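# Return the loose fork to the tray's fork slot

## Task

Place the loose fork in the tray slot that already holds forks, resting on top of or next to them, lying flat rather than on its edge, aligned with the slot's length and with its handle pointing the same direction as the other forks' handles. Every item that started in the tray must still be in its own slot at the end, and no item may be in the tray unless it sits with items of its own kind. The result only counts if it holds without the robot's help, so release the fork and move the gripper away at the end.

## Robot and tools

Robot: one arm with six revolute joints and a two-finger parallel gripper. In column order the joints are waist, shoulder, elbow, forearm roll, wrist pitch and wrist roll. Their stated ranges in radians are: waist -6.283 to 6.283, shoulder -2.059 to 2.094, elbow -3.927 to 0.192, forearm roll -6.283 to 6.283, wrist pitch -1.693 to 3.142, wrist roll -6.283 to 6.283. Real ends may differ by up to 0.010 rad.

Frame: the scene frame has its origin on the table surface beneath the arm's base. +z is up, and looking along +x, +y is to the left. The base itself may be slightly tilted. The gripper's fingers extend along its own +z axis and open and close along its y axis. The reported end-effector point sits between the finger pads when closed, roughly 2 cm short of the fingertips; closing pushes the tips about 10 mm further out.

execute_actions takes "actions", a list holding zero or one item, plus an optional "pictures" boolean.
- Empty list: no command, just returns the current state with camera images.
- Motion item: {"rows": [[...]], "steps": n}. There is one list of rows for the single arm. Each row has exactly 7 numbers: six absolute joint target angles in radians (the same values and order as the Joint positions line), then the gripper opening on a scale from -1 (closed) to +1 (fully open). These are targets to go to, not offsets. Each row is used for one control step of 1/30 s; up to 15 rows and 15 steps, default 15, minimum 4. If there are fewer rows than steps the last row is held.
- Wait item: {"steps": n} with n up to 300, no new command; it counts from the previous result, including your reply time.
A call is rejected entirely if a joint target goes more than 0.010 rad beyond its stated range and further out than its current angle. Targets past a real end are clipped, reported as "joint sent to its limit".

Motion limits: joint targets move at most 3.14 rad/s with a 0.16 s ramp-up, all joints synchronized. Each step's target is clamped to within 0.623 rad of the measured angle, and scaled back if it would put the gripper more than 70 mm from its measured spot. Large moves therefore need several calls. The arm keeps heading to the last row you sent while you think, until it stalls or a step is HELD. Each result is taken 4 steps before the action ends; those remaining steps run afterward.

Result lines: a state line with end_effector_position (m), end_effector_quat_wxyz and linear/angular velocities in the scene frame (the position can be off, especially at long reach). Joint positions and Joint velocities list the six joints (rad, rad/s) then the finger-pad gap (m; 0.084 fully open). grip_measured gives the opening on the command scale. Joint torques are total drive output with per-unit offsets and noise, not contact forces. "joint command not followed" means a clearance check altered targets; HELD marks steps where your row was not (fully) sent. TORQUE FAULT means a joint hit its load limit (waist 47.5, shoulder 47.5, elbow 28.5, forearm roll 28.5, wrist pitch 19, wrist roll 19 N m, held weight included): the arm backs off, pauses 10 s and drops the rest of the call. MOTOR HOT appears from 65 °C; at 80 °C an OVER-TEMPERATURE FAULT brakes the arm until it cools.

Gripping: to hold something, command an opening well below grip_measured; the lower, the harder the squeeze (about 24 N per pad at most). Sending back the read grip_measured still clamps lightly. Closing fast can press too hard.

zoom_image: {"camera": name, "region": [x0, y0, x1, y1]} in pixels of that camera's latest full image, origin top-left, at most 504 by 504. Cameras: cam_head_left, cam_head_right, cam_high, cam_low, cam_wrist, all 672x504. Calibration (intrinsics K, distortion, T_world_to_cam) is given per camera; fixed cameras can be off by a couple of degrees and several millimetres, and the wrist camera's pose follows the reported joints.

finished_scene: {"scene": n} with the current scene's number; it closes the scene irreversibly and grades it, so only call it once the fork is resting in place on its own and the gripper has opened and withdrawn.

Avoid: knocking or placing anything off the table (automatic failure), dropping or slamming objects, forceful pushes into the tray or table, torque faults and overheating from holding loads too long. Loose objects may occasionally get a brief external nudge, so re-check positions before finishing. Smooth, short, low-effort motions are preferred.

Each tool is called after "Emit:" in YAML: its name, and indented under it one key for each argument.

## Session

Emit:
execute_actions:
  actions: []

Scene clock: 0.00 s of 4500.00 s.
end_effector_position=(+0.7629, +0.0334, +0.2008) grip_measured=+1.00 end_effector_quat_wxyz=(+0.615, +0.208, +0.753, +0.108) end_effector_velocity=(-0.000, -0.000, -0.000) end_effector_angular_velocity=(+0.000, +0.000, -0.000)
Joint positions: [ 0.055  0.731 -1.496 -3.076  0.624  0.722  0.084]
Joint velocities: [-0.  0. -0.  0. -0.  0. -0.]
Joint torques (N m, as the arm reports them, + toward a larger angle): no reading
camera_calibration (this result's frames):
cam_wrist: T_world_to_cam=[[0.177517, 0.89073, 0.418436, -0.216044], [0.160051, -0.445659, 0.880779, -0.211328], [0.971016, -0.0893821, -0.221674, -0.563221], [0, 0, 0, 1]] pos_world=[0.619071, 0.0479143, 0.151683]

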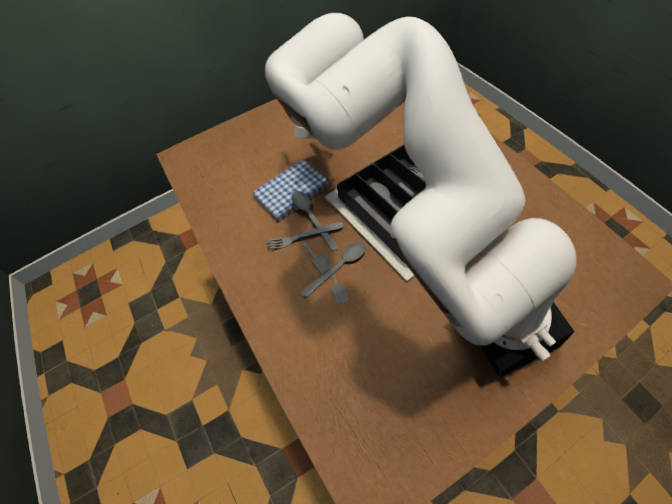

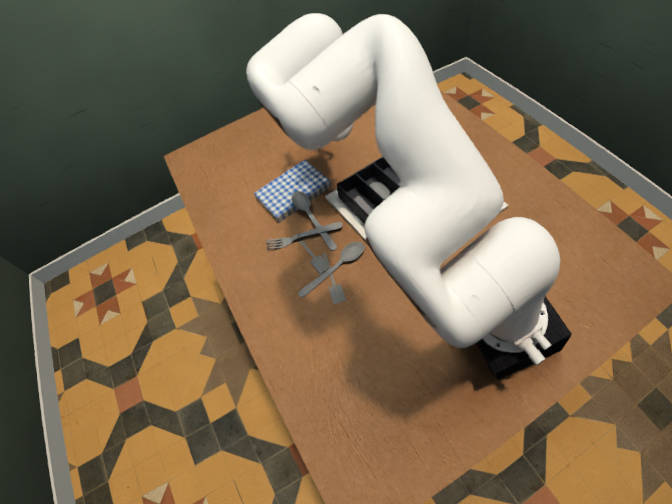

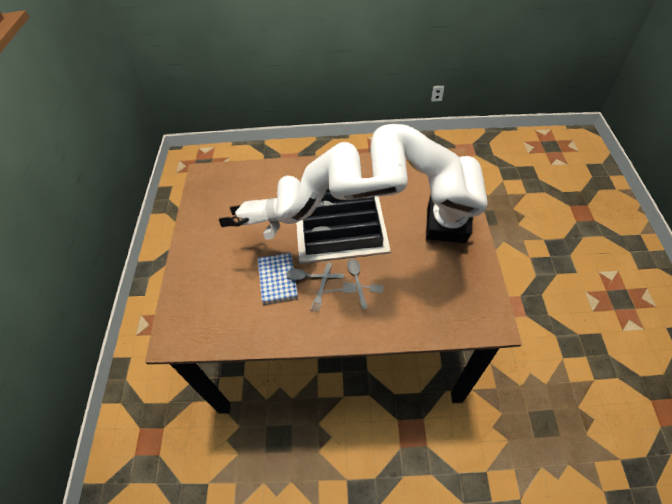

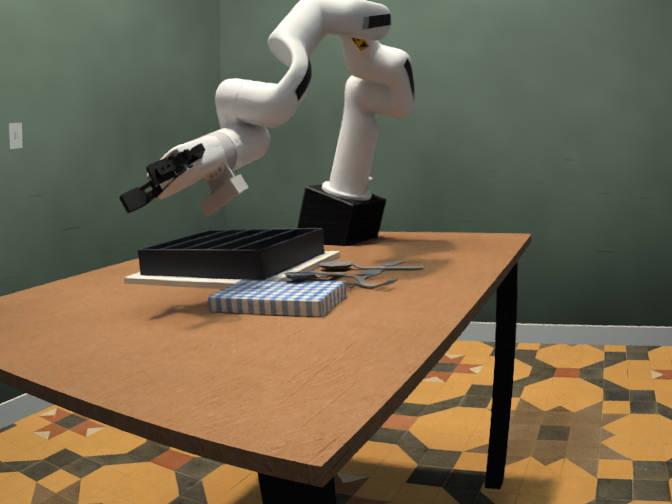

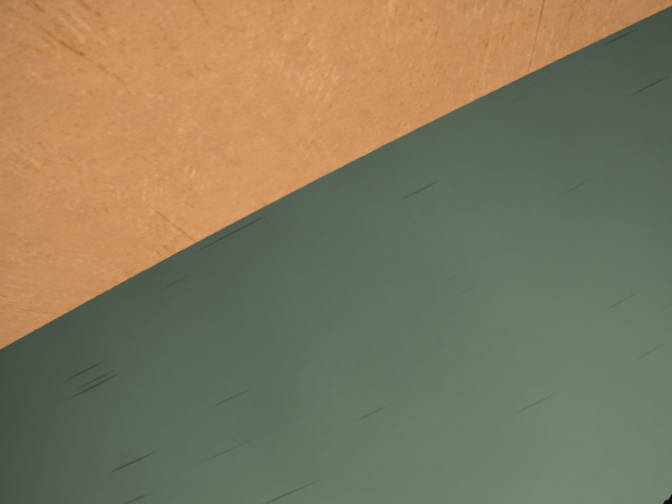

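Emit:
execute_actions:
  actions:
    - {"rows":[[0.2,0.1,-1.3,-1.5,0.65,-0.3,0.2]]}

Emit:
execute_actions:
  actions:
    - {"rows":[[0.2,0.1,-1.3,-1.5,0.65,-0.3,0.2],[0.2,0.1,-1.3,-1.5,0.65,-0.3,0.2],[0.2,0.1,-1.3,-1.5,0.65,-0.3,0.2],[0.2,0.1,-1.3,-1.5,0.65,-0.3,0.2],[0.345,0.05,-1.2,0.484,0.659,-1.3,0.1]]}

Emit:
execute_actions:
  actions:
    - {"steps":12}

Emit:
execute_actions:
  actions:
    - {"rows":[[0.345,0.213,-0.924,0.484,0.659,-1.3,0.1]]}

Emit:
execute_actions:
  actions:
    - {"steps":10}
  pictures: true

Scene clock: 0.70 s of 4500.00 s.
end_effector_position=(+0.7673, +0.0820, +0.3015) grip_measured=+0.19 end_effector_quat_wxyz=(+0.671, +0.195, +0.709, +0.093) end_effector_velocity=(-0.023, +0.147, +0.327) end_effector_angular_velocity=(-0.170, -0.411, -0.196)
Joint positions: [ 0.099  0.541 -1.438 -2.869  0.632  0.515  0.052]
Joint velocities: [ 0.149 -0.64   0.212  0.827  0.025 -0.824 -0.   ]
Joint torques (N m, as the arm reports them, + toward a larger angle): [ -5.91 -31.   -15.4   -0.22   1.37   0.12]
Steps of this call (steps 1 to 10: nothing new was sent; steps 11 to 21: the first 11 steps of this action). Readings (joint positions):
11: [0.055 0.731 -1.496 -3.076 0.624 0.722]
12: [0.056 0.728 -1.495 -3.072 0.624 0.718]
14: [0.062 0.699 -1.480 -3.039 0.625 0.684]
18: [0.084 0.605 -1.459 -2.946 0.630 0.592]
21: the state above

Scene clock: 1.20 s of 4500.00 s.
end_effector_position=(+0.7193, +0.1617, +0.4258) grip_measured=+0.09 end_effector_quat_wxyz=(+0.709, +0.228, +0.667, +0.009) end_effector_velocity=(-0.194, +0.212, +0.022) end_effector_angular_velocity=(-0.138, +0.497, -0.487)
Joint positions: [ 0.225  0.214 -1.303 -2.248  0.648 -0.104  0.048]
Joint velocities: [ 0.485 -0.614  0.419  1.814  0.035 -1.811 -0.001]
Joint torques (N m, as the arm reports them, + toward a larger angle): [ -6.38 -27.27 -16.89  -0.13   1.79  -0.2 ]
Steps of this call (steps 1 to 4: the last 4 steps of your previous action; steps 5 to 15: the first 11 steps of this action). Readings (joint positions):
5: [0.124 0.433 -1.404 -2.713 0.637 0.358]
6: [0.129 0.411 -1.397 -2.676 0.637 0.321]
8: [0.139 0.367 -1.384 -2.595 0.639 0.240]
12: [0.173 0.277 -1.346 -2.409 0.645 0.058]
15: the state above

Scene clock: 1.60 s of 4500.00 s.
end_effector_position=(+0.6442, +0.1924, +0.3893) grip_measured=+0.09 end_effector_quat_wxyz=(+0.534, +0.299, +0.781, -0.126) end_effector_velocity=(-0.145, +0.003, -0.203) end_effector_angular_velocity=(+0.734, +1.285, -0.547)
Joint positions: [ 0.339  0.059 -1.205 -1.267  0.659 -1.056  0.048]
Joint velocities: [ 0.05  -0.068  0.055  2.589  0.008 -1.917 -0.   ]
Joint torques (N m, as the arm reports them, + toward a larger angle): [ -4.86 -24.87 -16.96  -1.07   0.19   0.5 ]
Kept back: nothing.
Steps of this call (steps 1 to 4: the last 4 steps of your previous action; steps 5 to 12: the robot went on to your last target). Readings (joint positions):
1: [0.241 0.193 -1.289 -2.184 0.649 -0.168]
2: [0.256 0.173 -1.276 -2.114 0.651 -0.237]
4: [0.285 0.133 -1.252 -1.957 0.653 -0.395]
8: [0.325 0.077 -1.219 -1.613 0.657 -0.738]
12: the state above

Scene clock: 1.97 s of 4500.00 s.
end_effector_position=(+0.5906, +0.1684, +0.2787) grip_measured=+0.09 end_effector_quat_wxyz=(+0.370, +0.421, +0.818, -0.131) end_effector_velocity=(-0.171, -0.063, -0.295) end_effector_angular_velocity=(+0.636, +0.558, -0.725)
Joint positions: [ 0.342  0.109 -1.108 -0.791  0.659 -1.23   0.048]
Joint velocities: [ 0.005  0.168  0.302  1.087 -0.008 -0.129  0.   ]
Joint torques (N m, as the arm reports them, + toward a larger angle): [ -4.59 -23.7  -14.45  -0.42  -0.66   0.61]
Steps of this call (steps 1 to 11: the first 11 steps of this action). Readings (joint positions):
1: [0.340 0.057 -1.203 -1.180 0.659 -1.114]
2: [0.341 0.056 -1.202 -1.097 0.659 -1.159]
4: [0.342 0.060 -1.192 -0.963 0.658 -1.207]
8: [0.342 0.091 -1.139 -0.866 0.659 -1.217]
11: the state above

Scene clock: 2.30 s of 4500.00 s.
end_effector_position=(+0.5178, +0.1549, +0.1790) grip_measured=+0.09 end_effector_quat_wxyz=(+0.207, +0.583, +0.777, -0.119) end_effector_velocity=(-0.241, +0.024, -0.266) end_effector_angular_velocity=(+1.073, +0.459, -1.428)
Joint positions: [ 0.344  0.171 -0.999 -0.328  0.659 -1.271  0.048]
Joint velocities: [ 0.005  0.17   0.301  1.87   0.    -0.114 -0.   ]
Joint torques (N m, as the arm reports them, + toward a larger angle): [ -4.06 -25.17 -14.79  -0.2   -0.84   0.36]
Kept back: nothing.
Steps of this call (steps 1 to 4: the last 4 steps of your previous action; steps 5 to 10: the robot went on to your last target). Readings (joint positions):
1: [0.343 0.115 -1.097 -0.753 0.659 -1.234]
2: [0.343 0.122 -1.086 -0.715 0.659 -1.239]
4: [0.343 0.135 -1.062 -0.634 0.659 -1.247]
8: [0.344 0.160 -1.019 -0.444 0.659 -1.264]
10: the state above
camera_calibration (this result's frames):
cam_wrist: T_world_to_cam=[[0.953539, 0.295401, 0.0591838, -0.517009], [0.23704, -0.856873, 0.457799, 0.000775808], [0.185947, -0.4225, -0.887083, 0.257963], [0, 0, 0, 1]] pos_world=[0.444837, 0.262379, 0.259078]

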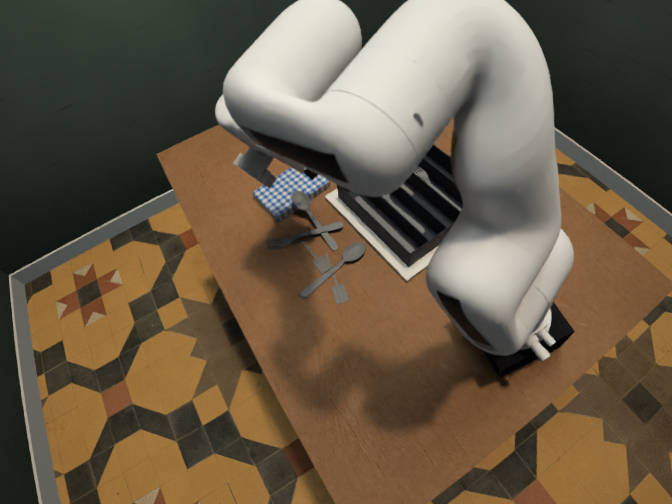

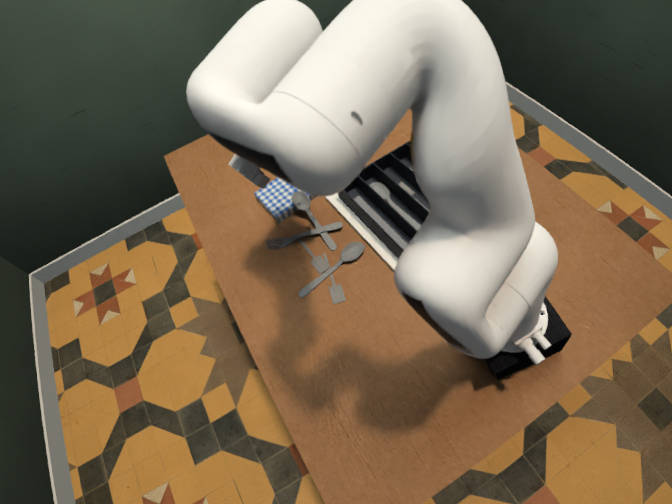

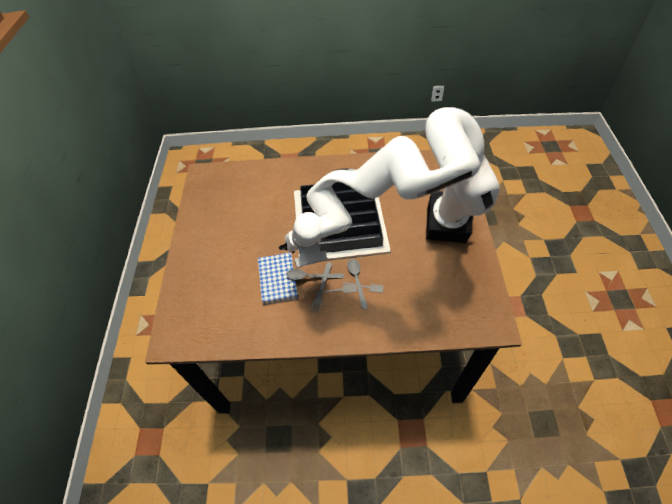

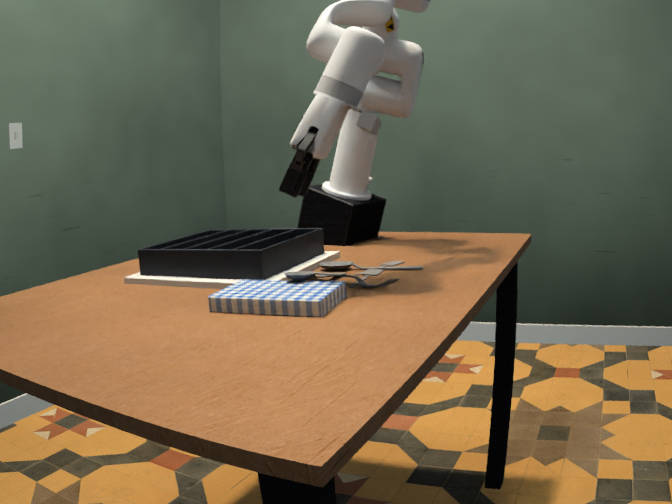

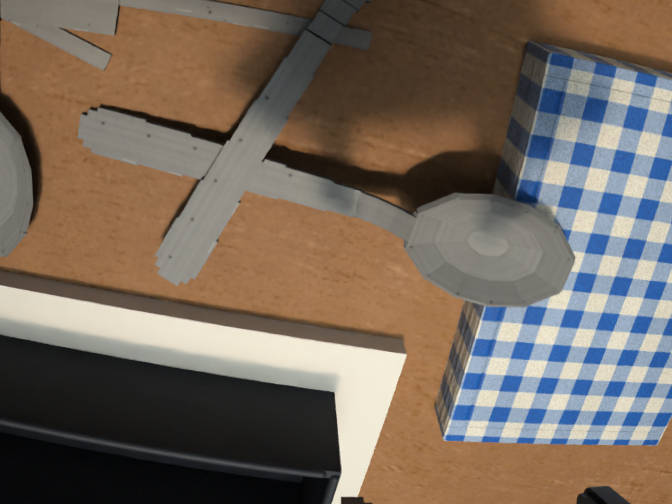

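Emit:
execute_actions:
  actions:
    - {"steps":15}
  pictures: true

Scene clock: 2.80 s of 4500.00 s.
end_effector_position=(+0.4608, +0.1977, +0.1194) grip_measured=+0.09 end_effector_quat_wxyz=(-0.004, +0.816, +0.577, -0.022) end_effector_velocity=(-0.006, +0.014, -0.007) end_effector_angular_velocity=(+0.106, +0.006, -0.155)
Joint positions: [ 0.345  0.212 -0.926  0.463  0.659 -1.3    0.048]
Joint velocities: [ 0.001  0.006  0.012  0.192  0.001 -0.005  0.   ]
Joint torques (N m, as the arm reports them, + toward a larger angle): [ -4.04 -24.24 -12.95  -1.    -1.1    0.42]
Kept back: nothing.
Steps of this call (steps 1 to 15: the robot went on to your last target). Readings (joint positions):
1: [0.344 0.177 -0.989 -0.263 0.659 -1.275]
2: [0.344 0.182 -0.979 -0.192 0.659 -1.279]
4: [0.344 0.192 -0.961 -0.033 0.659 -1.286]
8: [0.345 0.207 -0.936 0.281 0.659 -1.295]
15: the state above
camera_calibration (this result's frames):
cam_wrist: T_world_to_cam=[[0.942514, -0.332971, -0.028248, -0.331958], [-0.332249, -0.942794, 0.0273909, 0.408864], [-0.0357524, -0.016431, -0.999226, 0.269081], [0, 0, 0, 1]] pos_world=[0.458339, 0.279363, 0.248297]

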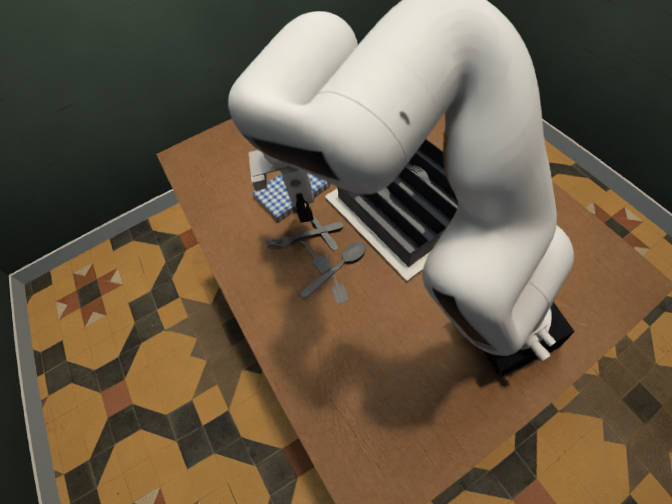

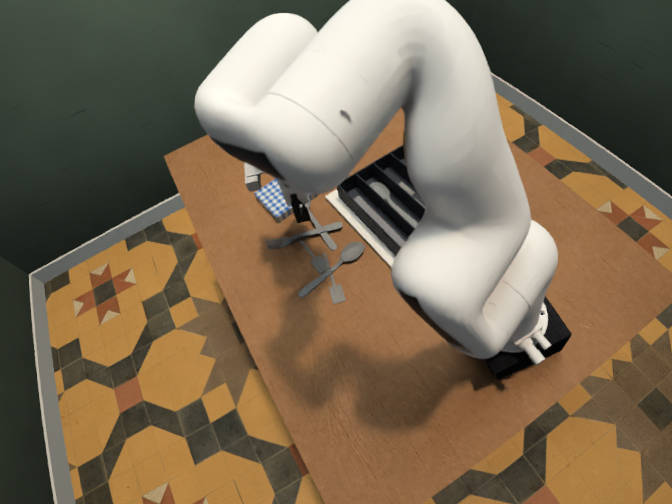

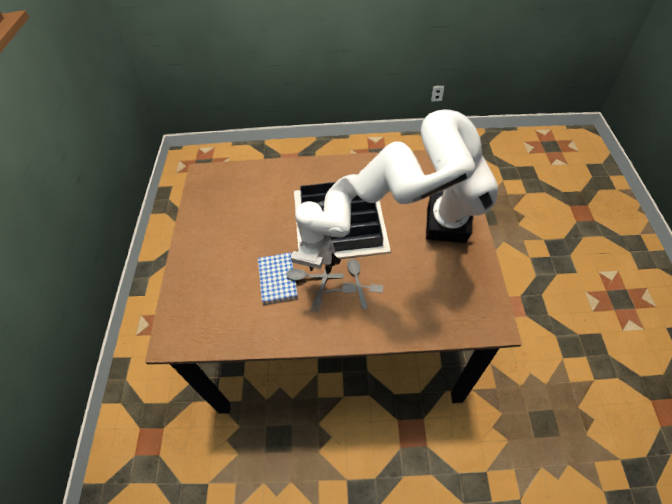

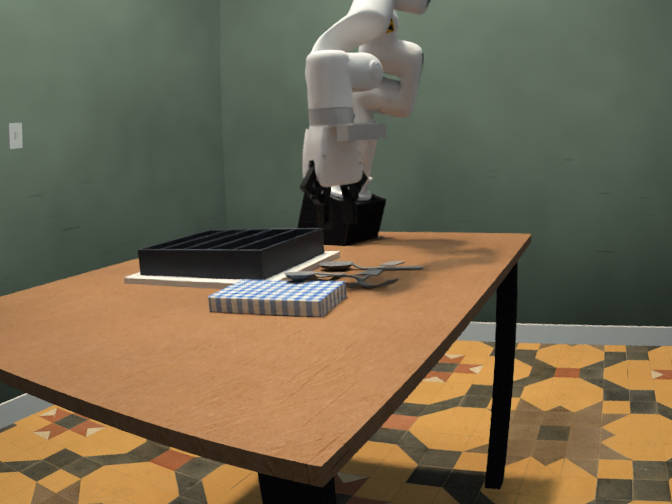

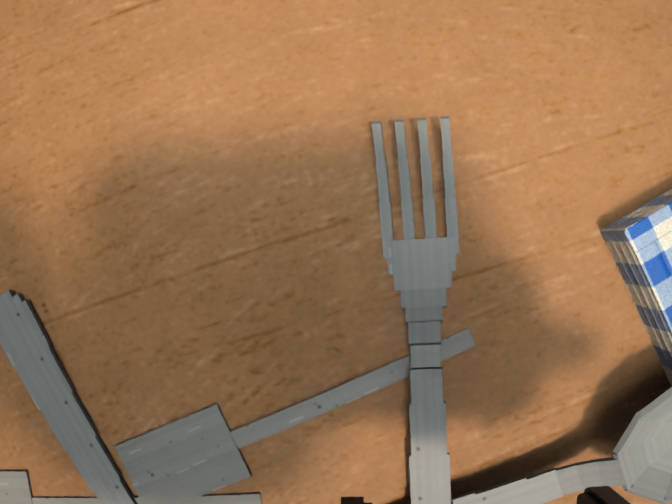

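Emit:
execute_actions:
  actions:
    - {"rows":[[0.42,0.35,-0.99,0.56,0.56,-1.39,0.0],[0.42,0.35,-0.99,0.56,0.56,-1.39,0.0],[0.42,0.35,-0.99,0.56,0.56,-1.39,0.0],[0.42,0.35,-0.99,0.56,0.56,-1.39,0.0],[0.42,0.35,-0.99,0.56,0.56,-1.39,0.0],[0.42,0.35,-0.99,0.56,0.56,-1.39,0.0],[0.445,0.455,-1.015,0.606,0.501,-1.42,0.0]]}

Emit:
execute_actions:
  actions:
    - {"steps":10}
  pictures: true

Scene clock: 3.40 s of 4500.00 s.
end_effector_position=(+0.4679, +0.2196, +0.0556) grip_measured=-0.01 end_effector_quat_wxyz=(-0.011, +0.801, +0.599, -0.014) end_effector_velocity=(-0.051, -0.034, -0.260) end_effector_angular_velocity=(-0.086, +0.158, -0.007)
Joint positions: [ 0.428  0.394 -1.     0.578  0.536 -1.399  0.044]
Joint velocities: [ 0.175  0.651 -0.135  0.276 -0.339 -0.204 -0.   ]
Joint torques (N m, as the arm reports them, + toward a larger angle): [ -5.24 -29.81 -11.16  -0.84  -0.69   0.65]
Steps of this call (steps 1 to 7: the robot went on to your last target; steps 8 to 18: the first 11 steps of this action). Readings (joint positions):
8: [0.345 0.213 -0.924 0.482 0.659 -1.300]
9: [0.347 0.216 -0.926 0.485 0.656 -1.303]
11: [0.364 0.248 -0.945 0.505 0.630 -1.326]
15: [0.408 0.330 -0.977 0.547 0.578 -1.374]
18: the state above

Scene clock: 3.73 s of 4500.00 s.
end_effector_position=(+0.4652, +0.2171, +0.0335) grip_measured=-0.01 end_effector_quat_wxyz=(-0.010, +0.801, +0.599, -0.019) end_effector_velocity=(-0.003, -0.002, -0.009) end_effector_angular_velocity=(-0.004, +0.006, -0.001)
Joint positions: [ 0.444  0.452 -1.015  0.605  0.502 -1.419  0.044]
Joint velocities: [ 0.006  0.022 -0.002  0.01  -0.013 -0.008 -0.   ]
Joint torques (N m, as the arm reports them, + toward a larger angle): [ -4.24 -25.97 -11.32  -0.7   -1.25   0.38]
Kept back: nothing.
Steps of this call (steps 1 to 4: the last 4 steps of your previous action; steps 5 to 10: the robot went on to your last target). Readings (joint positions):
1: [0.433 0.413 -1.003 0.586 0.527 -1.405]
2: [0.437 0.427 -1.004 0.592 0.520 -1.409]
4: [0.441 0.442 -1.008 0.599 0.511 -1.414]
8: [0.444 0.450 -1.014 0.604 0.503 -1.418]
10: the state above
camera_calibration (this result's frames):
cam_wrist: T_world_to_cam=[[0.958867, -0.281646, -0.0353556, -0.350638], [-0.281304, -0.95951, 0.0144108, 0.41138], [-0.0379828, -0.00387232, -0.999271, 0.181984], [0, 0, 0, 1]] pos_world=[0.45885, 0.296673, 0.163526]

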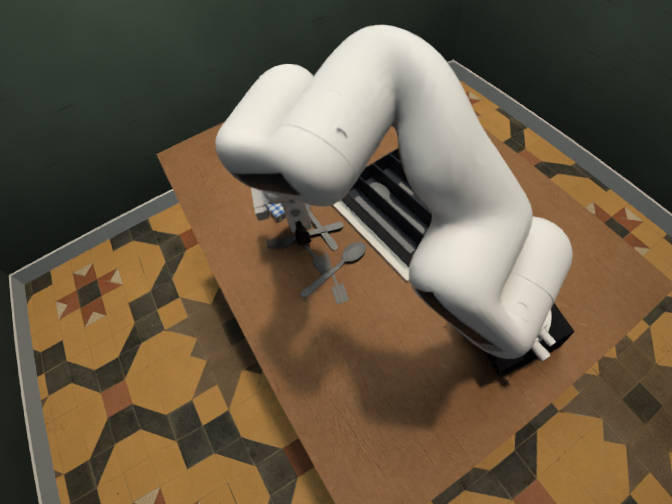

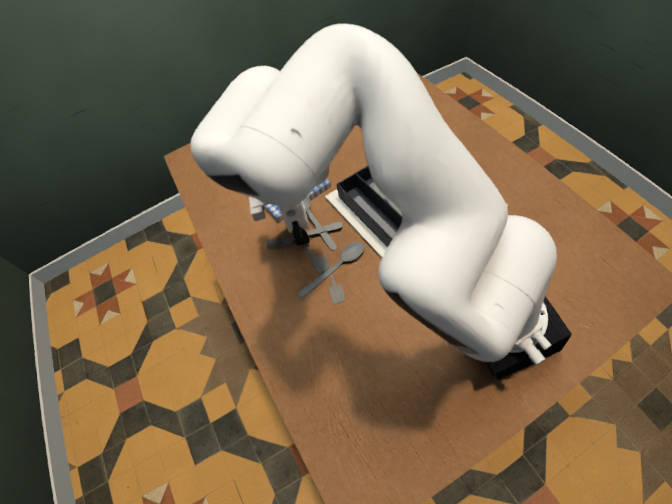

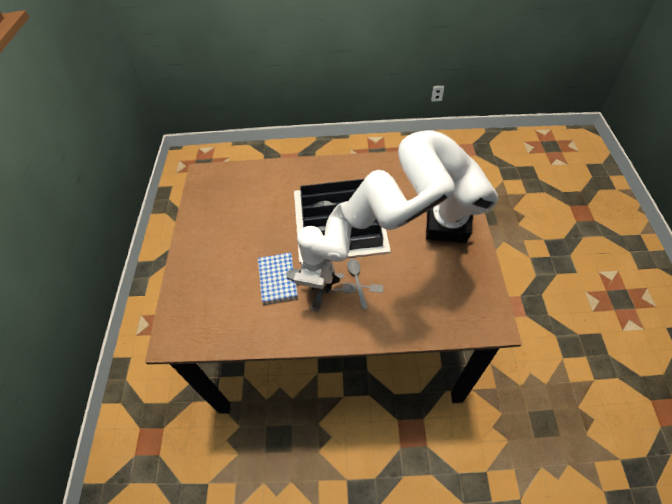

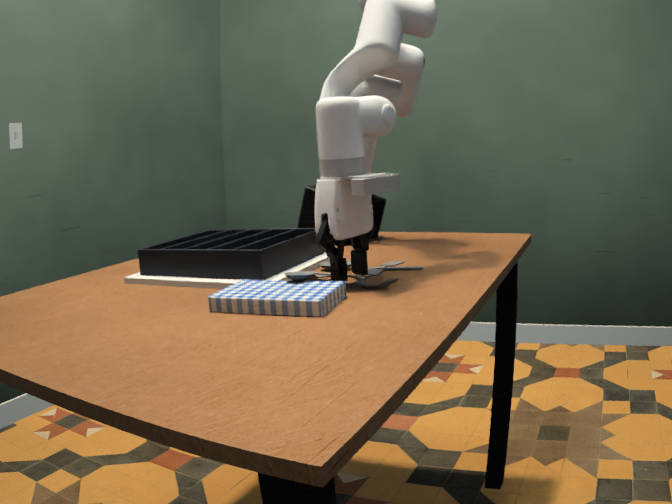

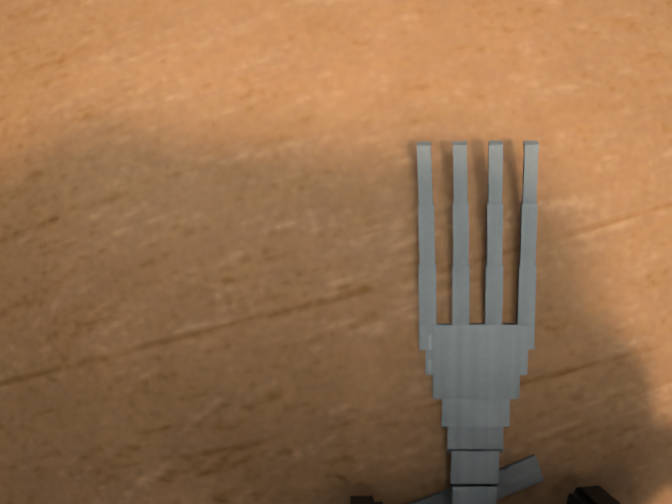

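Emit:
execute_actions:
  actions:
    - {"rows":[[0.445,0.47,-1.015,0.606,0.515,-1.42,0.0],[0.445,0.47,-1.015,0.606,0.515,-1.42,0.0],[0.445,0.47,-1.015,0.606,0.515,-1.42,0.0],[0.445,0.47,-1.015,0.606,0.515,-1.42,0.0],[0.445,0.47,-1.015,0.606,0.515,-1.42,-0.5],[0.445,0.47,-1.015,0.606,0.515,-1.42,-1]]}

Emit:
execute_actions:
  actions:
    - {"rows":[[0.445,0.47,-1.015,0.606,0.515,-1.42,-1],[0.445,0.47,-1.015,0.606,0.515,-1.42,-1],[0.445,0.47,-1.015,0.606,0.515,-1.42,-1],[0.4,0.15,-0.93,0.484,0.66,-1.3,-1]]}

Emit:
execute_actions:
  actions:
    - {"rows":[[-0.335,0.0,-0.65,0.474,0.688,-0.73,-1]]}

Emit:
execute_actions:
  actions:
    - {"steps":20}
  pictures: true

Scene clock: 4.30 s of 4500.00 s.
end_effector_position=(+0.4574, +0.2136, +0.0249) grip_measured=-0.74 end_effector_quat_wxyz=(-0.017, +0.802, +0.597, -0.031) end_effector_velocity=(-0.000, -0.001, -0.001) end_effector_angular_velocity=(+0.001, +0.005, -0.002)
Joint positions: [ 0.445  0.469 -1.015  0.606  0.514 -1.42   0.012]
Joint velocities: [-0.002  0.003 -0.003 -0.     0.006  0.    -0.   ]
Joint torques (N m, as the arm reports them, + toward a larger angle): [ -4.79 -25.82 -10.91  -0.85  -0.76   0.21]
Steps of this call (steps 1 to 6: the robot went on to your last target; steps 7 to 17: the first 11 steps of this action). Readings (joint positions):
7: [0.445 0.454 -1.015 0.606 0.501 -1.420]
8: [0.445 0.456 -1.016 0.606 0.503 -1.420]
10: [0.445 0.462 -1.016 0.606 0.508 -1.420]
14: [0.445 0.468 -1.014 0.606 0.513 -1.420]
17: the state above

Scene clock: 4.80 s of 4500.00 s.
end_effector_position=(+0.4649, +0.2298, +0.0881) grip_measured=-0.74 end_effector_quat_wxyz=(-0.013, +0.801, +0.599, -0.009) end_effector_velocity=(+0.038, +0.082, +0.362) end_effector_angular_velocity=(+0.103, -0.282, +0.031)
Joint positions: [ 0.421  0.3   -0.972  0.542  0.591 -1.357  0.012]
Joint velocities: [-0.131 -0.953  0.209 -0.35   0.406  0.343 -0.   ]
Joint torques (N m, as the arm reports them, + toward a larger angle): [ -4.43 -21.52  -9.58  -0.49  -0.59   0.3 ]
Steps of this call (steps 1 to 4: the last 4 steps of your previous action; steps 5 to 15: the first 11 steps of this action). Readings (joint positions):
5: [0.445 0.469 -1.015 0.606 0.515 -1.420]
6: [0.445 0.469 -1.015 0.606 0.515 -1.420]
8: [0.445 0.469 -1.015 0.606 0.515 -1.420]
12: [0.435 0.402 -0.991 0.578 0.550 -1.392]
15: the state above

Scene clock: 5.30 s of 4500.00 s.
end_effector_position=(+0.4658, +0.1306, +0.1554) grip_measured=-0.74 end_effector_quat_wxyz=(+0.007, +0.902, +0.431, +0.006) end_effector_velocity=(-0.021, -0.356, +0.084) end_effector_angular_velocity=(-0.055, -0.094, -1.316)
Joint positions: [ 0.187  0.121 -0.845  0.488  0.661 -1.126  0.012]
Joint velocities: [-0.764 -0.172  0.284 -0.02   0.04   0.573 -0.   ]
Joint torques (N m, as the arm reports them, + toward a larger angle): [ -4.32 -23.04 -13.45  -0.94  -1.51   0.74]
Steps of this call (steps 1 to 4: the last 4 steps of your previous action; steps 5 to 15: the first 11 steps of this action). Readings (joint positions):
5: [0.404 0.181 -0.941 0.497 0.644 -1.313]
6: [0.401 0.172 -0.937 0.494 0.648 -1.306]
8: [0.367 0.161 -0.920 0.492 0.651 -1.271]
12: [0.262 0.138 -0.873 0.490 0.657 -1.184]
15: the state above

Scene clock: 5.97 s of 4500.00 s.
end_effector_position=(+0.3968, -0.0717, +0.2045) grip_measured=-0.74 end_effector_quat_wxyz=(+0.024, +0.999, +0.015, +0.031) end_effector_velocity=(-0.057, -0.080, +0.020) end_effector_angular_velocity=(+0.016, -0.041, -0.435)
Joint positions: [-0.31   0.006 -0.659  0.475  0.687 -0.75   0.012]
Joint velocities: [-0.245 -0.059  0.092 -0.007  0.015  0.199 -0.   ]
Joint torques (N m, as the arm reports them, + toward a larger angle): [ -2.04 -18.87 -15.34  -0.83  -1.19   0.37]
Kept back: nothing.
Steps of this call (steps 1 to 4: the last 4 steps of your previous action; steps 5 to 20: the robot went on to your last target). Readings (joint positions):
1: [0.161 0.115 -0.836 0.487 0.662 -1.107]
2: [0.136 0.109 -0.826 0.487 0.663 -1.087]
4: [0.084 0.097 -0.807 0.485 0.666 -1.048]
8: [-0.022 0.073 -0.767 0.482 0.672 -0.968]
20: the state above
camera_calibration (this result's frames):
cam_wrist: T_world_to_cam=[[0.0286933, -0.998242, 0.0518632, -0.0603993], [-0.997417, -0.0320105, -0.0643048, 0.479377], [0.0658519, -0.0498841, -0.996582, 0.304128], [0, 0, 0, 1]] pos_world=[0.459845, -0.0297768, 0.337047]

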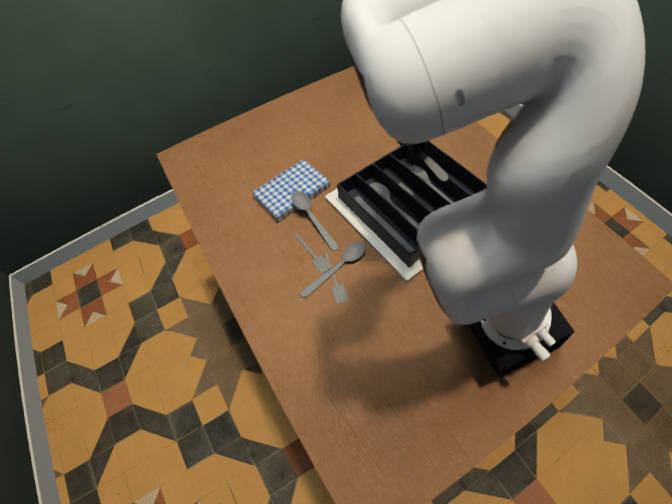

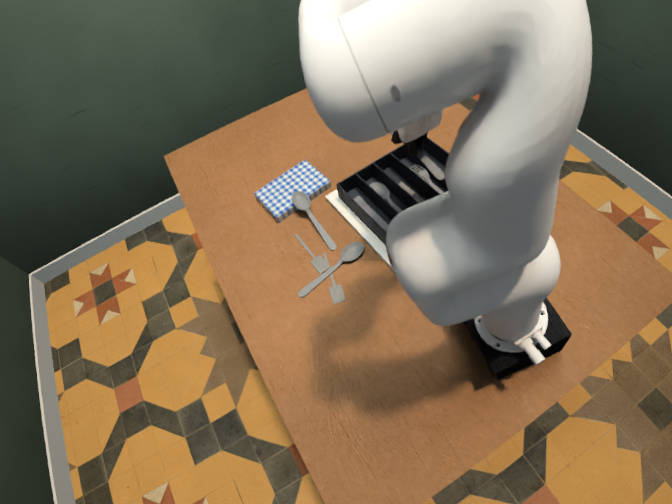

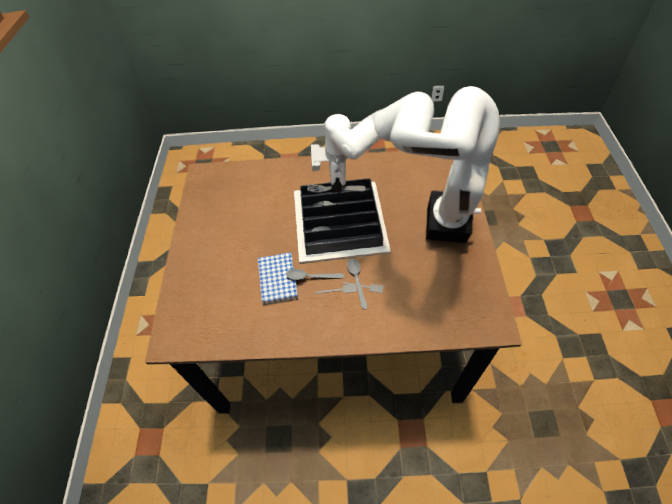

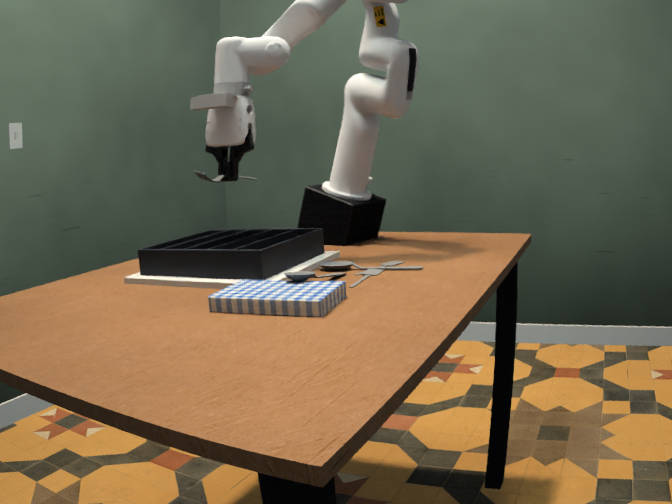

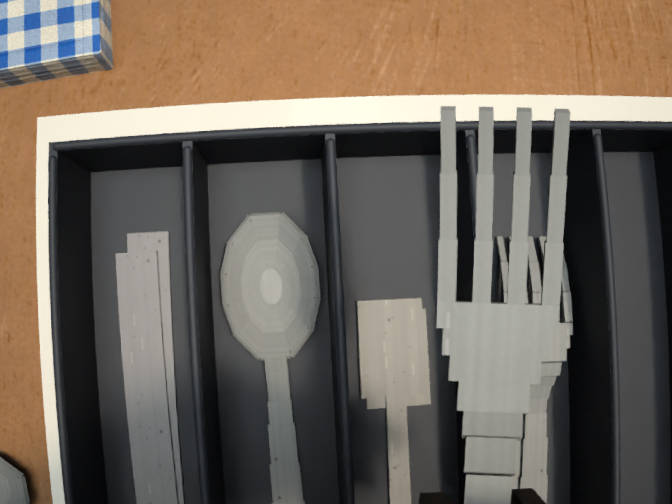

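Emit:
execute_actions:
  actions:
    - {"rows":[[-0.33,0.15,-0.72,0.55,0.6,-0.85,-1],[-0.33,0.15,-0.72,0.55,0.6,-0.85,-1],[-0.33,0.15,-0.72,0.55,0.6,-0.85,-1],[-0.33,0.15,-0.72,0.55,0.6,-0.85,-1],[-0.3,0.36,-0.8,0.66,0.52,-0.93,-1]]}

Emit:
execute_actions:
  actions:
    - {"steps":10}
  pictures: true

Scene clock: 6.53 s of 4500.00 s.
end_effector_position=(+0.4157, -0.1086, +0.1407) grip_measured=-0.74 end_effector_quat_wxyz=(+0.015, +0.999, +0.003, +0.031) end_effector_velocity=(-0.002, -0.064, -0.256) end_effector_angular_velocity=(+0.086, +0.163, -0.060)
Joint positions: [-0.31   0.282 -0.767  0.618  0.555 -0.892  0.012]
Joint velocities: [ 0.109  0.86  -0.286  0.423 -0.329 -0.371 -0.   ]
Joint torques (N m, as the arm reports them, + toward a larger angle): [ -5.94 -31.94 -14.12  -1.59  -1.01   0.48]
Steps of this call (steps 1 to 6: the robot went on to your last target; steps 7 to 17: the first 11 steps of this action). Readings (joint positions):
7: [-0.331 0.001 -0.651 0.474 0.688 -0.732]
8: [-0.332 0.004 -0.653 0.476 0.686 -0.735]
10: [-0.331 0.037 -0.670 0.494 0.664 -0.763]
14: [-0.324 0.170 -0.727 0.562 0.599 -0.842]
17: the state above

Scene clock: 6.87 s of 4500.00 s.
end_effector_position=(+0.4196, -0.1157, +0.1210) grip_measured=-0.74 end_effector_quat_wxyz=(+0.014, +0.999, +0.002, +0.030) end_effector_velocity=(-0.001, -0.003, -0.009) end_effector_angular_velocity=(+0.002, +0.007, -0.003)
Joint positions: [-0.3    0.356 -0.799  0.658  0.521 -0.929  0.012]
Joint velocities: [ 0.003  0.03  -0.008  0.016 -0.012 -0.014  0.   ]
Joint torques (N m, as the arm reports them, + toward a larger angle): [ -5.39 -22.07 -12.87  -0.9   -1.12   0.46]
Kept back: nothing.
Steps of this call (steps 1 to 4: the last 4 steps of your previous action; steps 5 to 10: the robot went on to your last target). Readings (joint positions):
1: [-0.307 0.306 -0.775 0.630 0.545 -0.903]
2: [-0.305 0.323 -0.781 0.638 0.538 -0.910]
4: [-0.302 0.341 -0.790 0.649 0.530 -0.920]
8: [-0.301 0.353 -0.798 0.657 0.522 -0.927]
10: the state above
camera_calibration (this result's frames):
cam_wrist: T_world_to_cam=[[0.00333748, -0.999467, 0.0324773, -0.0878822], [-0.998025, -0.00536654, -0.0625911, 0.498385], [0.062732, -0.0322042, -0.997511, 0.220695], [0, 0, 0, 1]] pos_world=[0.48385, -0.0780535, 0.254195]

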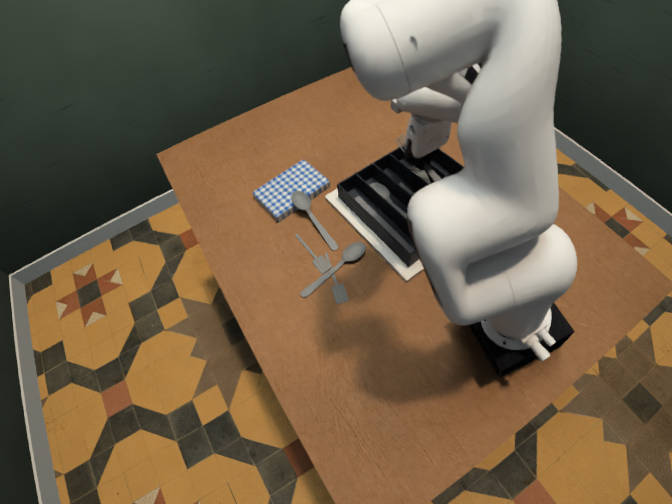

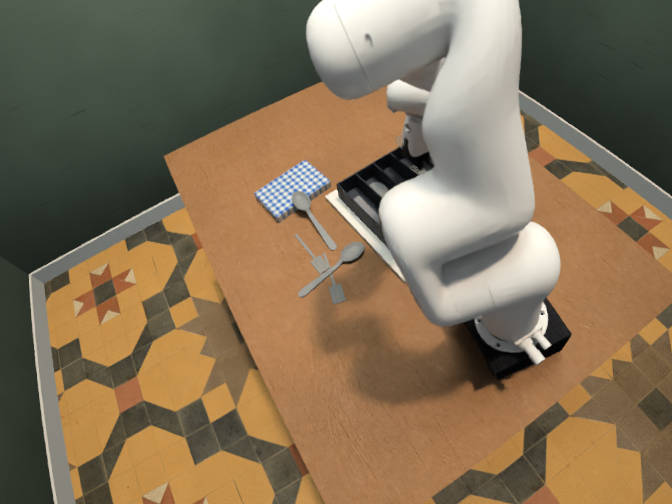

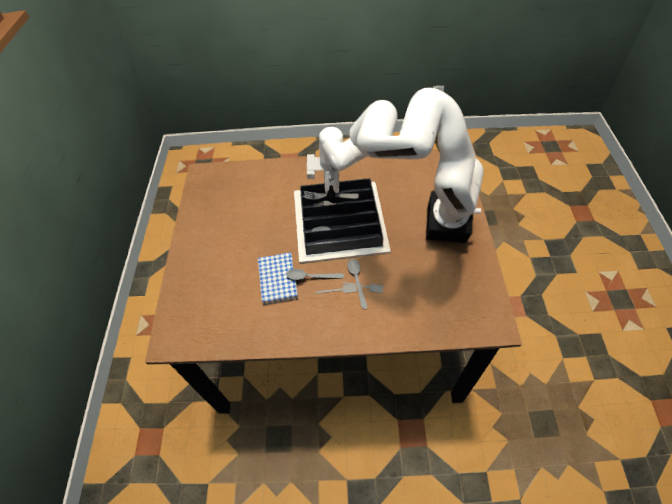

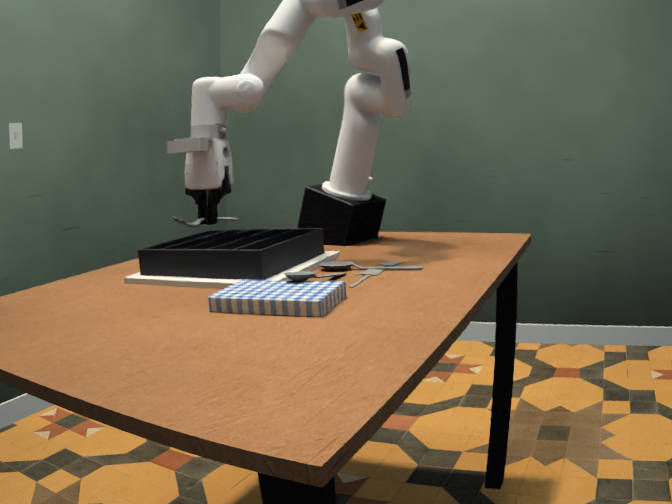

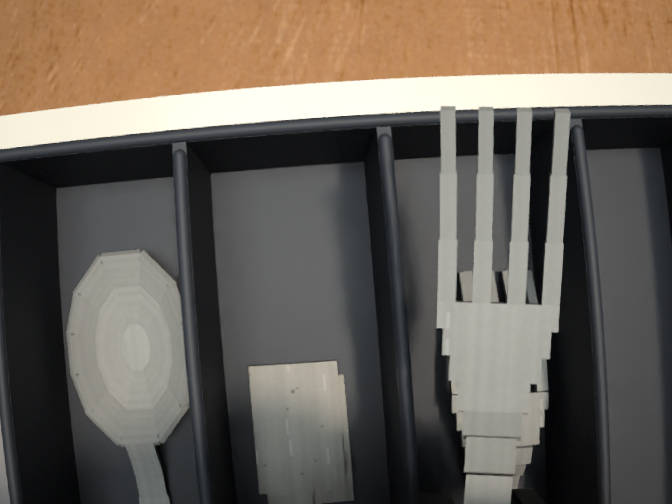

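Emit:
execute_actions:
  actions:
    - {"rows":[[-0.325,0.38,-0.78,0.66,0.51,-1.03,-1],[-0.325,0.38,-0.78,0.66,0.51,-1.03,-1],[-0.325,0.38,-0.78,0.66,0.51,-1.03,-1],[-0.325,0.38,-0.78,0.66,0.51,-1.03,-1],[-0.325,0.38,-0.78,0.66,0.51,-1.03,-1],[-0.315,0.44,-0.785,0.70,0.48,-1.06,-1]]}

Emit:
execute_actions:
  actions:
    - {"steps":8}
  pictures: true

Scene clock: 7.37 s of 4500.00 s.
end_effector_position=(+0.3955, -0.1278, +0.0939) grip_measured=-0.74 end_effector_quat_wxyz=(+0.011, +1.000, +0.026, +0.010) end_effector_velocity=(-0.065, -0.010, -0.092) end_effector_angular_velocity=(+0.043, +0.129, -0.013)
Joint positions: [-0.316  0.422 -0.784  0.688  0.49  -1.044  0.012]
Joint velocities: [ 0.017  0.22   0.027  0.122 -0.089 -0.155 -0.   ]
Joint torques (N m, as the arm reports them, + toward a larger angle): [ -4.65 -27.17 -13.91  -1.21  -1.38   0.3 ]
Steps of this call (steps 1 to 4: the robot went on to your last target; steps 5 to 15: the first 11 steps of this action). Readings (joint positions):
5: [-0.300 0.359 -0.800 0.660 0.520 -0.930]
6: [-0.301 0.359 -0.799 0.660 0.520 -0.934]
8: [-0.308 0.365 -0.795 0.660 0.516 -0.965]
12: [-0.319 0.389 -0.785 0.669 0.505 -1.019]
15: the state above

Scene clock: 7.63 s of 4500.00 s.
end_effector_position=(+0.3932, -0.1295, +0.0884) grip_measured=-0.74 end_effector_quat_wxyz=(+0.011, +1.000, +0.027, +0.008) end_effector_velocity=(-0.003, -0.001, -0.005) end_effector_angular_velocity=(+0.001, +0.006, +0.000)
Joint positions: [-0.315  0.438 -0.785  0.699  0.481 -1.059  0.012]
Joint velocities: [ 0.001  0.012  0.002  0.008 -0.007 -0.011  0.   ]
Joint torques (N m, as the arm reports them, + toward a larger angle): [ -5.16 -23.33 -11.39  -0.79  -1.06   0.41]
Kept back: nothing.
Steps of this call (steps 1 to 4: the last 4 steps of your previous action; steps 5 to 8: the robot went on to your last target). Readings (joint positions):
1: [-0.316 0.428 -0.783 0.691 0.488 -1.049]
2: [-0.316 0.432 -0.783 0.694 0.486 -1.052]
4: [-0.315 0.436 -0.785 0.697 0.483 -1.056]
8: the state above
camera_calibration (this result's frames):
cam_wrist: T_world_to_cam=[[0.0553667, -0.998143, 0.0254119, -0.120144], [-0.99826, -0.0558546, -0.0189053, 0.459629], [0.0202896, -0.024321, -0.999498, 0.207237], [0, 0, 0, 1]] pos_world=[0.461276, -0.0892085, 0.218876]

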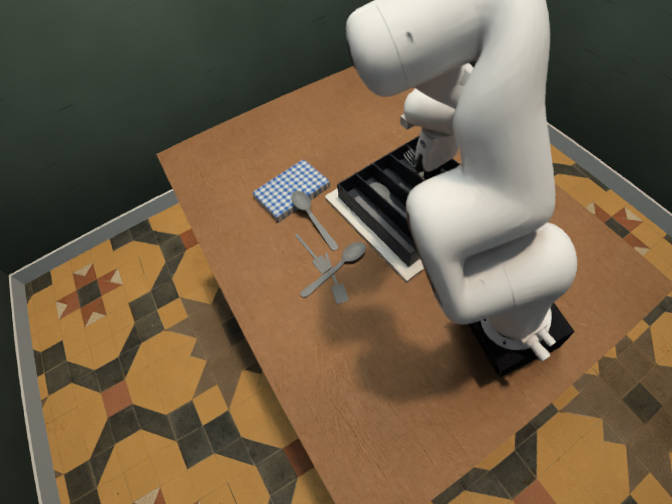

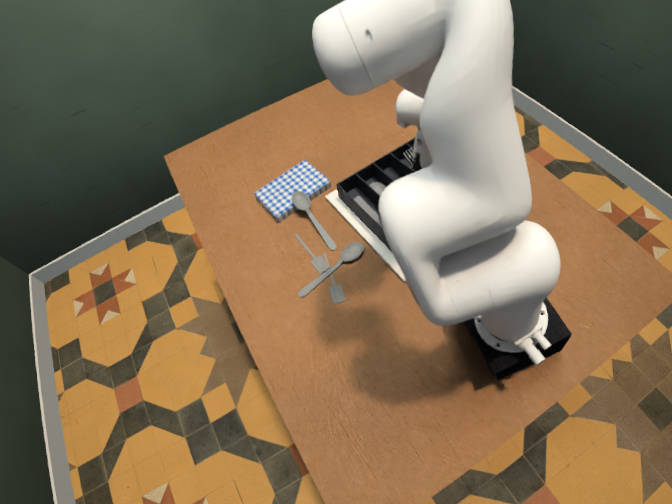

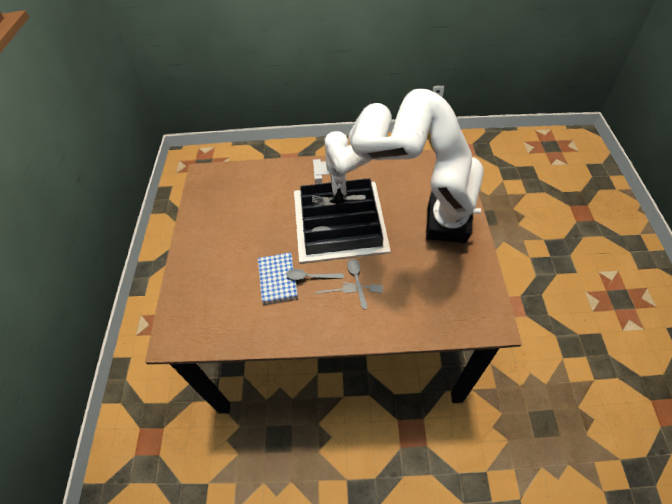

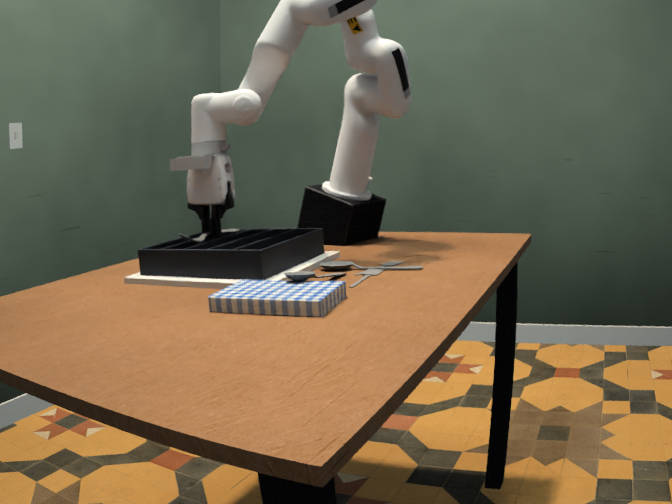

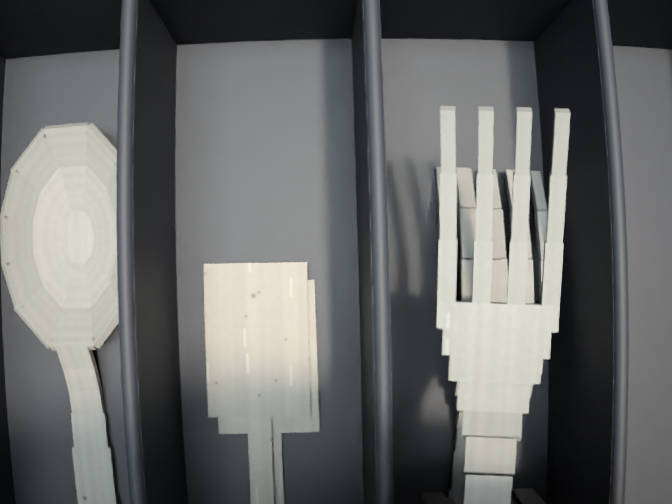

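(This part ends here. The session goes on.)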